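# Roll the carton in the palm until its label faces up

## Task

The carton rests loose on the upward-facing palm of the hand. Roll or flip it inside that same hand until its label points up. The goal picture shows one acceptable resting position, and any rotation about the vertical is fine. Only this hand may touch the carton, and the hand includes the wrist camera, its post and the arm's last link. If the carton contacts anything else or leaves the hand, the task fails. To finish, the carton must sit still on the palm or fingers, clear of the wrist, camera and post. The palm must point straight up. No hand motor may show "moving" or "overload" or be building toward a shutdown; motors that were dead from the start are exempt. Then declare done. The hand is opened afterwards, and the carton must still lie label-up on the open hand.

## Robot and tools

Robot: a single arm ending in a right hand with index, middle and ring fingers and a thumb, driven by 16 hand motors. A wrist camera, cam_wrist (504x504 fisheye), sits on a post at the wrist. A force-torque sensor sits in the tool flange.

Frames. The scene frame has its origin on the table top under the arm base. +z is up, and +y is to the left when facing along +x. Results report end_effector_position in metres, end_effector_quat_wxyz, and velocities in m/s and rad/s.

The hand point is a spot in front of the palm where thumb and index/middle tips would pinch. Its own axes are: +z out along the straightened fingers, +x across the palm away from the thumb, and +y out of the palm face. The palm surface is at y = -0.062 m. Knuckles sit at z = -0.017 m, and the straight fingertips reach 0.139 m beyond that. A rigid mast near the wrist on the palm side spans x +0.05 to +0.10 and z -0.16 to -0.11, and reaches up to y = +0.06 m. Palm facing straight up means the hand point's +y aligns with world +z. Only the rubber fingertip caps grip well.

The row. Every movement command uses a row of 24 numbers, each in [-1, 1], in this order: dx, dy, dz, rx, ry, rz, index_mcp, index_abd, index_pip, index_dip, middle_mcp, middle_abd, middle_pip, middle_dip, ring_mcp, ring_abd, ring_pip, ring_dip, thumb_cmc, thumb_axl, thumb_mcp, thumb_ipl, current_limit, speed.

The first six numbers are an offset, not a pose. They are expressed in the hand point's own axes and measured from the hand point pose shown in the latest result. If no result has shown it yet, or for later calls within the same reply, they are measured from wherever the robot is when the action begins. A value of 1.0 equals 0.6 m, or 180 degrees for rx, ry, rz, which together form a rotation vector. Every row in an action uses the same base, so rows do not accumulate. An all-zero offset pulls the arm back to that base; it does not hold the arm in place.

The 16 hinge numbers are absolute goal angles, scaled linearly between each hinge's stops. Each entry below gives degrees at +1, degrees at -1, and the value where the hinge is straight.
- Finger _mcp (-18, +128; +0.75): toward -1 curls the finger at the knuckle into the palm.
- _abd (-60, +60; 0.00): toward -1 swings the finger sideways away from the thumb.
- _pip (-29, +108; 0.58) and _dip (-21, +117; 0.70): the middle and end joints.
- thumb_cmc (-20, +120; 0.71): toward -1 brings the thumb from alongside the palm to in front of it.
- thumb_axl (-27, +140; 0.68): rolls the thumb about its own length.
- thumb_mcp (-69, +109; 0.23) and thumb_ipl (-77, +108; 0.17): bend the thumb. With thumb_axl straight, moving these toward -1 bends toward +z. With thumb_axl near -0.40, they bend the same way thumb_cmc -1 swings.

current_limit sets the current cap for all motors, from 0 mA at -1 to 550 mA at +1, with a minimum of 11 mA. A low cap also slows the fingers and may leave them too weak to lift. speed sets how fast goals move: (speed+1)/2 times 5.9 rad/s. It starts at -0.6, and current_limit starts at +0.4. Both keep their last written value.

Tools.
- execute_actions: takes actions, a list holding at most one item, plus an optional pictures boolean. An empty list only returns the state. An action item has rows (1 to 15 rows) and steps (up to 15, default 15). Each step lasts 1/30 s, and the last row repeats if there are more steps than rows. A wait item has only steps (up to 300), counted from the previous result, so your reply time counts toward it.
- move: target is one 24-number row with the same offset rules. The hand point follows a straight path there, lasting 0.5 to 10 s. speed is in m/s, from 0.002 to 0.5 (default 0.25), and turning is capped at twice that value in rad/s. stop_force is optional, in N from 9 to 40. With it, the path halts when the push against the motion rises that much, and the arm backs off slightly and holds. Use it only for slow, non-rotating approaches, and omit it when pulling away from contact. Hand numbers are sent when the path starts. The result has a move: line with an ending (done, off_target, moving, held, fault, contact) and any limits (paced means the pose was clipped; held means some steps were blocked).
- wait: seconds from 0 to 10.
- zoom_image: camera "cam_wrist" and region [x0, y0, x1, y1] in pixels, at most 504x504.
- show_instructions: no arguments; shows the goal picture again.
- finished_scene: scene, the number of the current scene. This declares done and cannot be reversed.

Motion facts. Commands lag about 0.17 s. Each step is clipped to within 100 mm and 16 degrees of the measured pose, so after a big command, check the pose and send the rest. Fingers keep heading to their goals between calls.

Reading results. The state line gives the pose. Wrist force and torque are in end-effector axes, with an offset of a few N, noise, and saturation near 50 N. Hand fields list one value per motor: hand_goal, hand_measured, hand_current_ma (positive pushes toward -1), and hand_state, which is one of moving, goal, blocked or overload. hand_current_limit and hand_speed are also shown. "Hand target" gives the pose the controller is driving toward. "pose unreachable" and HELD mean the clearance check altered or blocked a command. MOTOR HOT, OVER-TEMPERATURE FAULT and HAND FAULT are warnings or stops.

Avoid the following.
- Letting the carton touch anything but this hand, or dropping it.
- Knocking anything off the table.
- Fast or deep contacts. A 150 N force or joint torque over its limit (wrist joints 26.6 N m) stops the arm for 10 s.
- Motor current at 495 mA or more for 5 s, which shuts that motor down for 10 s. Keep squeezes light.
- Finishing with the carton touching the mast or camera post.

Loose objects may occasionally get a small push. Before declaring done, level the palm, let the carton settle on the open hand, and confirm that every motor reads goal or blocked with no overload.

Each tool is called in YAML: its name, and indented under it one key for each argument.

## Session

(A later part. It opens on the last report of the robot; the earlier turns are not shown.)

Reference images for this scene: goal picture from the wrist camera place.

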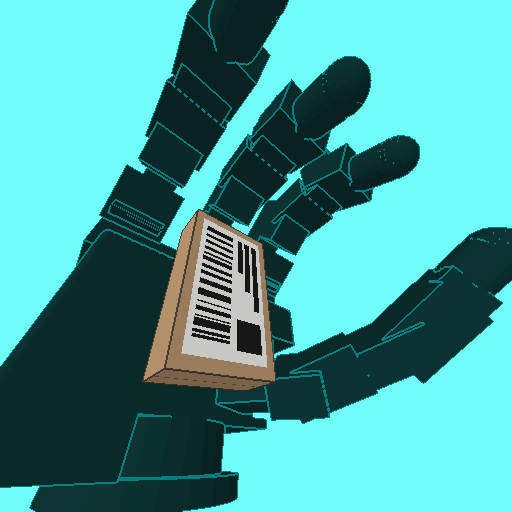

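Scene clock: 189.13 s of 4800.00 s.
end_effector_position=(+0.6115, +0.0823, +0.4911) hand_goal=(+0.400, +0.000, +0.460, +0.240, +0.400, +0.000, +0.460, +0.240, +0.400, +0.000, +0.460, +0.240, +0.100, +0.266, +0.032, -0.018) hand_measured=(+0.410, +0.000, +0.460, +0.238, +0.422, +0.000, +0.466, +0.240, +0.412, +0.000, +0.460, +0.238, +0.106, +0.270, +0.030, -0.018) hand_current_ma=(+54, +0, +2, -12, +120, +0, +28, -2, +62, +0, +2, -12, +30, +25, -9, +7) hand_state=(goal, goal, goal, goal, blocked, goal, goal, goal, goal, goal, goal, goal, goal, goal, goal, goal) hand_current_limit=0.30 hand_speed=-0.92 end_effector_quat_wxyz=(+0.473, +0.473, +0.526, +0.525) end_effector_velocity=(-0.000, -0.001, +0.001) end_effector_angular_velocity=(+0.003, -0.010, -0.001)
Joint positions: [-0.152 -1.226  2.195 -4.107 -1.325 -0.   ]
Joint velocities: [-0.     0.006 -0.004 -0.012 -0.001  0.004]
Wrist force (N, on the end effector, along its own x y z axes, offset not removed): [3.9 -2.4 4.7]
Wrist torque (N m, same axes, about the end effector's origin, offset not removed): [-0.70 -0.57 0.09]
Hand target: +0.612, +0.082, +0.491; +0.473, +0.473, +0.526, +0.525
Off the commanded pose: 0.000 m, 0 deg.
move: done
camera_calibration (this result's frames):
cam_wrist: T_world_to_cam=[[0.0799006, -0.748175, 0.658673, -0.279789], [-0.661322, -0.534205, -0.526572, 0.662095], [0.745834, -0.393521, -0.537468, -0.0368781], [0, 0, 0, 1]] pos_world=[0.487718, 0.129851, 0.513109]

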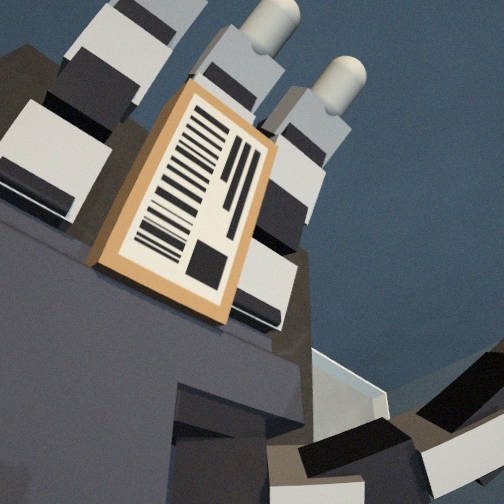

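execute_actions:
  actions:
    - {"rows": [[0,0,0,0,0,0, 0.68,0,0.52,0.45, 0.68,0,0.52,0.45, 0.68,0,0.52,0.45, 0.1,0.266,0.032,-0.018, 0.3,-0.85]], "steps": 15}
  pictures: false

wait:
  seconds: 0.8

Scene clock: 208.10 s of 4800.00 s.
end_effector_position=(+0.6115, +0.0823, +0.4911) hand_goal=(+0.680, +0.000, +0.520, +0.450, +0.680, +0.000, +0.520, +0.450, +0.680, +0.000, +0.520, +0.450, +0.100, +0.266, +0.032, -0.018) hand_measured=(+0.558, +0.000, +0.520, +0.396, +0.560, +0.000, +0.520, +0.394, +0.560, +0.000, +0.520, +0.396, +0.106, +0.270, +0.030, -0.018) hand_current_ma=(+36, +0, +2, -27, +45, +0, +2, -32, +41, +0, +2, -27, +30, +25, -9, +7) hand_state=(moving, goal, goal, moving, moving, goal, goal, moving, moving, goal, goal, moving, goal, goal, goal, goal) hand_current_limit=0.30 hand_speed=-0.85 end_effector_quat_wxyz=(+0.473, +0.474, +0.526, +0.525) end_effector_velocity=(+0.000, -0.000, -0.001) end_effector_angular_velocity=(+0.002, +0.002, -0.000)
Joint positions: [-0.152 -1.226  2.195 -4.107 -1.325 -0.   ]
Joint velocities: [-0.001  0.     0.001  0.     0.     0.002]
Wrist force (N, on the end effector, along its own x y z axes, offset not removed): [4.8 -0.8 1.5]
Wrist torque (N m, same axes, about the end effector's origin, offset not removed): [0.05 -0.80 0.37]
Hand target: +0.612, +0.082, +0.491; +0.473, +0.473, +0.526, +0.525
Off the commanded pose: 0.000 m, 0 deg.
Steps of this call (steps 1 to 554: nothing new was sent; steps 555 to 569: all 15 steps of this action). Readings (end_effector_position | what the end effector reports):
555: (+0.6115, +0.0823, +0.4912) | hand_goal=(+0.680, +0.000, +0.520, +0.450, +0.680, +0.000, +0.520, +0.450, +0.680, +0.000, +0.520, +0.450, +0.100, +0.266, +0.032, -0.018) hand_measured=(+0.410, +0.000, +0.460, +0.238, +0.422, +0.000, +0.466, +0.240, +0.412, +0.000, +0.460, +0.238, +0.106, +0.270, +0.030, -0.018) hand_current_ma=(+54, +0, +2, -12, +120, +0, +28, -2, +62, +0, +2, -12, +30, +25, -9, +7) hand_state=(moving, goal, moving, moving, moving, goal, moving, moving, moving, goal, moving, moving, goal, goal, goal, goal) hand_current_limit=0.30 hand_speed=-0.85
556: (+0.6115, +0.0823, +0.4912) | hand_goal=(+0.680, +0.000, +0.520, +0.450, +0.680, +0.000, +0.520, +0.450, +0.680, +0.000, +0.520, +0.450, +0.100, +0.266, +0.032, -0.018) hand_measured=(+0.412, +0.000, +0.462, +0.240, +0.422, +0.000, +0.466, +0.242, +0.414, +0.000, +0.462, +0.240, +0.106, +0.270, +0.030, -0.018) hand_current_ma=(+23, +0, -21, -31, +48, +0, -16, -36, +26, +0, -21, -31, +30, +25, -9, +7) hand_state=(moving, goal, moving, moving, moving, goal, moving, moving, moving, goal, moving, moving, goal, goal, goal, goal) hand_current_limit=0.30 hand_speed=-0.85
558: (+0.6116, +0.0823, +0.4911) | hand_goal=(+0.680, +0.000, +0.520, +0.450, +0.680, +0.000, +0.520, +0.450, +0.680, +0.000, +0.520, +0.450, +0.100, +0.266, +0.032, -0.018) hand_measured=(+0.430, +0.000, +0.482, +0.260, +0.434, +0.000, +0.484, +0.260, +0.430, +0.000, +0.484, +0.260, +0.106, +0.270, +0.030, -0.018) hand_current_ma=(+31, +0, -16, -28, +40, +0, -16, -34, +35, +0, -16, -28, +30, +25, -9, +7) hand_state=(moving, goal, moving, moving, moving, goal, moving, moving, moving, goal, moving, moving, goal, goal, goal, goal) hand_current_limit=0.30 hand_speed=-0.85
562: (+0.6116, +0.0823, +0.4911) | hand_goal=(+0.680, +0.000, +0.520, +0.450, +0.680, +0.000, +0.520, +0.450, +0.680, +0.000, +0.520, +0.450, +0.100, +0.266, +0.032, -0.018) hand_measured=(+0.476, +0.000, +0.520, +0.310, +0.478, +0.000, +0.520, +0.308, +0.478, +0.000, +0.520, +0.310, +0.106, +0.270, +0.030, -0.018) hand_current_ma=(+35, +0, +3, -27, +44, +0, +3, -33, +39, +0, +2, -27, +30, +25, -9, +7) hand_state=(moving, goal, moving, moving, moving, goal, moving, moving, moving, goal, moving, moving, goal, goal, goal, goal) hand_current_limit=0.30 hand_speed=-0.85
569: the state above

Scene clock: 208.90 s of 4800.00 s.
end_effector_position=(+0.6115, +0.0823, +0.4911) hand_goal=(+0.680, +0.000, +0.520, +0.450, +0.680, +0.000, +0.520, +0.450, +0.680, +0.000, +0.520, +0.450, +0.100, +0.266, +0.032, -0.018) hand_measured=(+0.690, +0.000, +0.520, +0.448, +0.692, +0.000, +0.520, +0.448, +0.692, +0.000, +0.520, +0.448, +0.106, +0.270, +0.030, -0.018) hand_current_ma=(+53, +0, +3, -11, +62, +0, +3, -13, +61, +0, +3, -11, +30, +25, -9, +7) hand_state=(goal, goal, goal, goal, goal, goal, goal, goal, goal, goal, goal, goal, goal, goal, goal, goal) hand_current_limit=0.30 hand_speed=-0.85 end_effector_quat_wxyz=(+0.473, +0.473, +0.526, +0.525) end_effector_velocity=(-0.001, +0.001, +0.001) end_effector_angular_velocity=(-0.002, -0.002, +0.001)
Joint positions: [-0.152 -1.226  2.195 -4.107 -1.325 -0.   ]
Joint velocities: [ 0.001 -0.001 -0.    -0.001  0.    -0.001]
Wrist force (N, on the end effector, along its own x y z axes, offset not removed): [4.4 1.9 3.6]
Wrist torque (N m, same axes, about the end effector's origin, offset not removed): [-0.09 -0.69 0.17]
Hand target: +0.612, +0.082, +0.491; +0.473, +0.473, +0.526, +0.525
Off the commanded pose: 0.000 m, 0 deg.
Steps of this call (steps 1 to 24: nothing new was sent). Readings (end_effector_position | what the end effector reports):
1: (+0.6115, +0.0823, +0.4911) | hand_goal=(+0.680, +0.000, +0.520, +0.450, +0.680, +0.000, +0.520, +0.450, +0.680, +0.000, +0.520, +0.450, +0.100, +0.266, +0.032, -0.018) hand_measured=(+0.570, +0.000, +0.520, +0.408, +0.572, +0.000, +0.520, +0.406, +0.570, +0.000, +0.520, +0.408, +0.106, +0.270, +0.030, -0.018) hand_current_ma=(+36, +0, +2, -26, +46, +0, +2, -32, +41, +0, +2, -26, +30, +25, -9, +7) hand_state=(moving, goal, goal, moving, moving, goal, goal, moving, moving, goal, goal, moving, goal, goal, goal, goal) hand_current_limit=0.30 hand_speed=-0.85
2: (+0.6115, +0.0823, +0.4911) | hand_goal=(+0.680, +0.000, +0.520, +0.450, +0.680, +0.000, +0.520, +0.450, +0.680, +0.000, +0.520, +0.450, +0.100, +0.266, +0.032, -0.018) hand_measured=(+0.582, +0.000, +0.520, +0.420, +0.584, +0.000, +0.520, +0.418, +0.582, +0.000, +0.520, +0.420, +0.106, +0.270, +0.030, -0.018) hand_current_ma=(+36, +0, +2, -26, +46, +0, +2, -32, +41, +0, +2, -26, +30, +25, -9, +7) hand_state=(moving, goal, goal, moving, moving, goal, goal, moving, moving, goal, goal, moving, goal, goal, goal, goal) hand_current_limit=0.30 hand_speed=-0.85
4: (+0.6115, +0.0823, +0.4911) | hand_goal=(+0.680, +0.000, +0.520, +0.450, +0.680, +0.000, +0.520, +0.450, +0.680, +0.000, +0.520, +0.450, +0.100, +0.266, +0.032, -0.018) hand_measured=(+0.604, +0.000, +0.520, +0.442, +0.606, +0.000, +0.520, +0.440, +0.606, +0.000, +0.520, +0.442, +0.106, +0.270, +0.030, -0.018) hand_current_ma=(+37, +0, +2, -11, +47, +0, +2, -13, +42, +0, +2, -11, +30, +25, -9, +7) hand_state=(moving, goal, goal, moving, moving, goal, goal, moving, moving, goal, goal, moving, goal, goal, goal, goal) hand_current_limit=0.30 hand_speed=-0.85
8: (+0.6115, +0.0823, +0.4911) | hand_goal=(+0.680, +0.000, +0.520, +0.450, +0.680, +0.000, +0.520, +0.450, +0.680, +0.000, +0.520, +0.450, +0.100, +0.266, +0.032, -0.018) hand_measured=(+0.652, +0.000, +0.520, +0.448, +0.652, +0.000, +0.520, +0.448, +0.652, +0.000, +0.520, +0.448, +0.106, +0.270, +0.030, -0.018) hand_current_ma=(+37, +0, +2, -11, +46, +0, +2, -13, +42, +0, +2, -11, +30, +25, -9, +7) hand_state=(moving, goal, goal, goal, moving, goal, goal, goal, moving, goal, goal, goal, goal, goal, goal, goal) hand_current_limit=0.30 hand_speed=-0.85
24: the state above
camera_calibration (this result's frames):
cam_wrist: T_world_to_cam=[[0.0799058, -0.748176, 0.658672, -0.279789], [-0.661323, -0.534206, -0.526569, 0.662094], [0.745833, -0.393519, -0.537472, -0.0368759], [0, 0, 0, 1]] pos_world=[0.487718, 0.129852, 0.513108]

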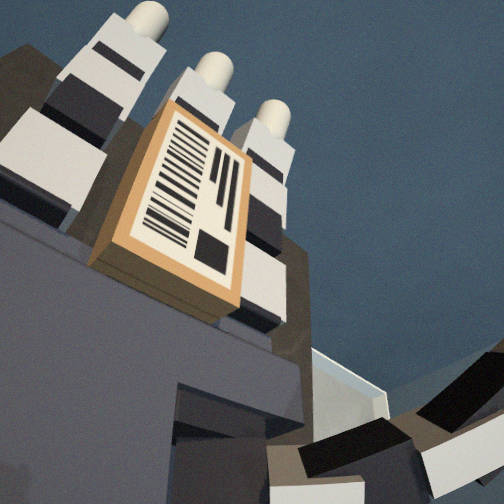

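finished_scene:
  scene: 2

The scene is finished: the task was done.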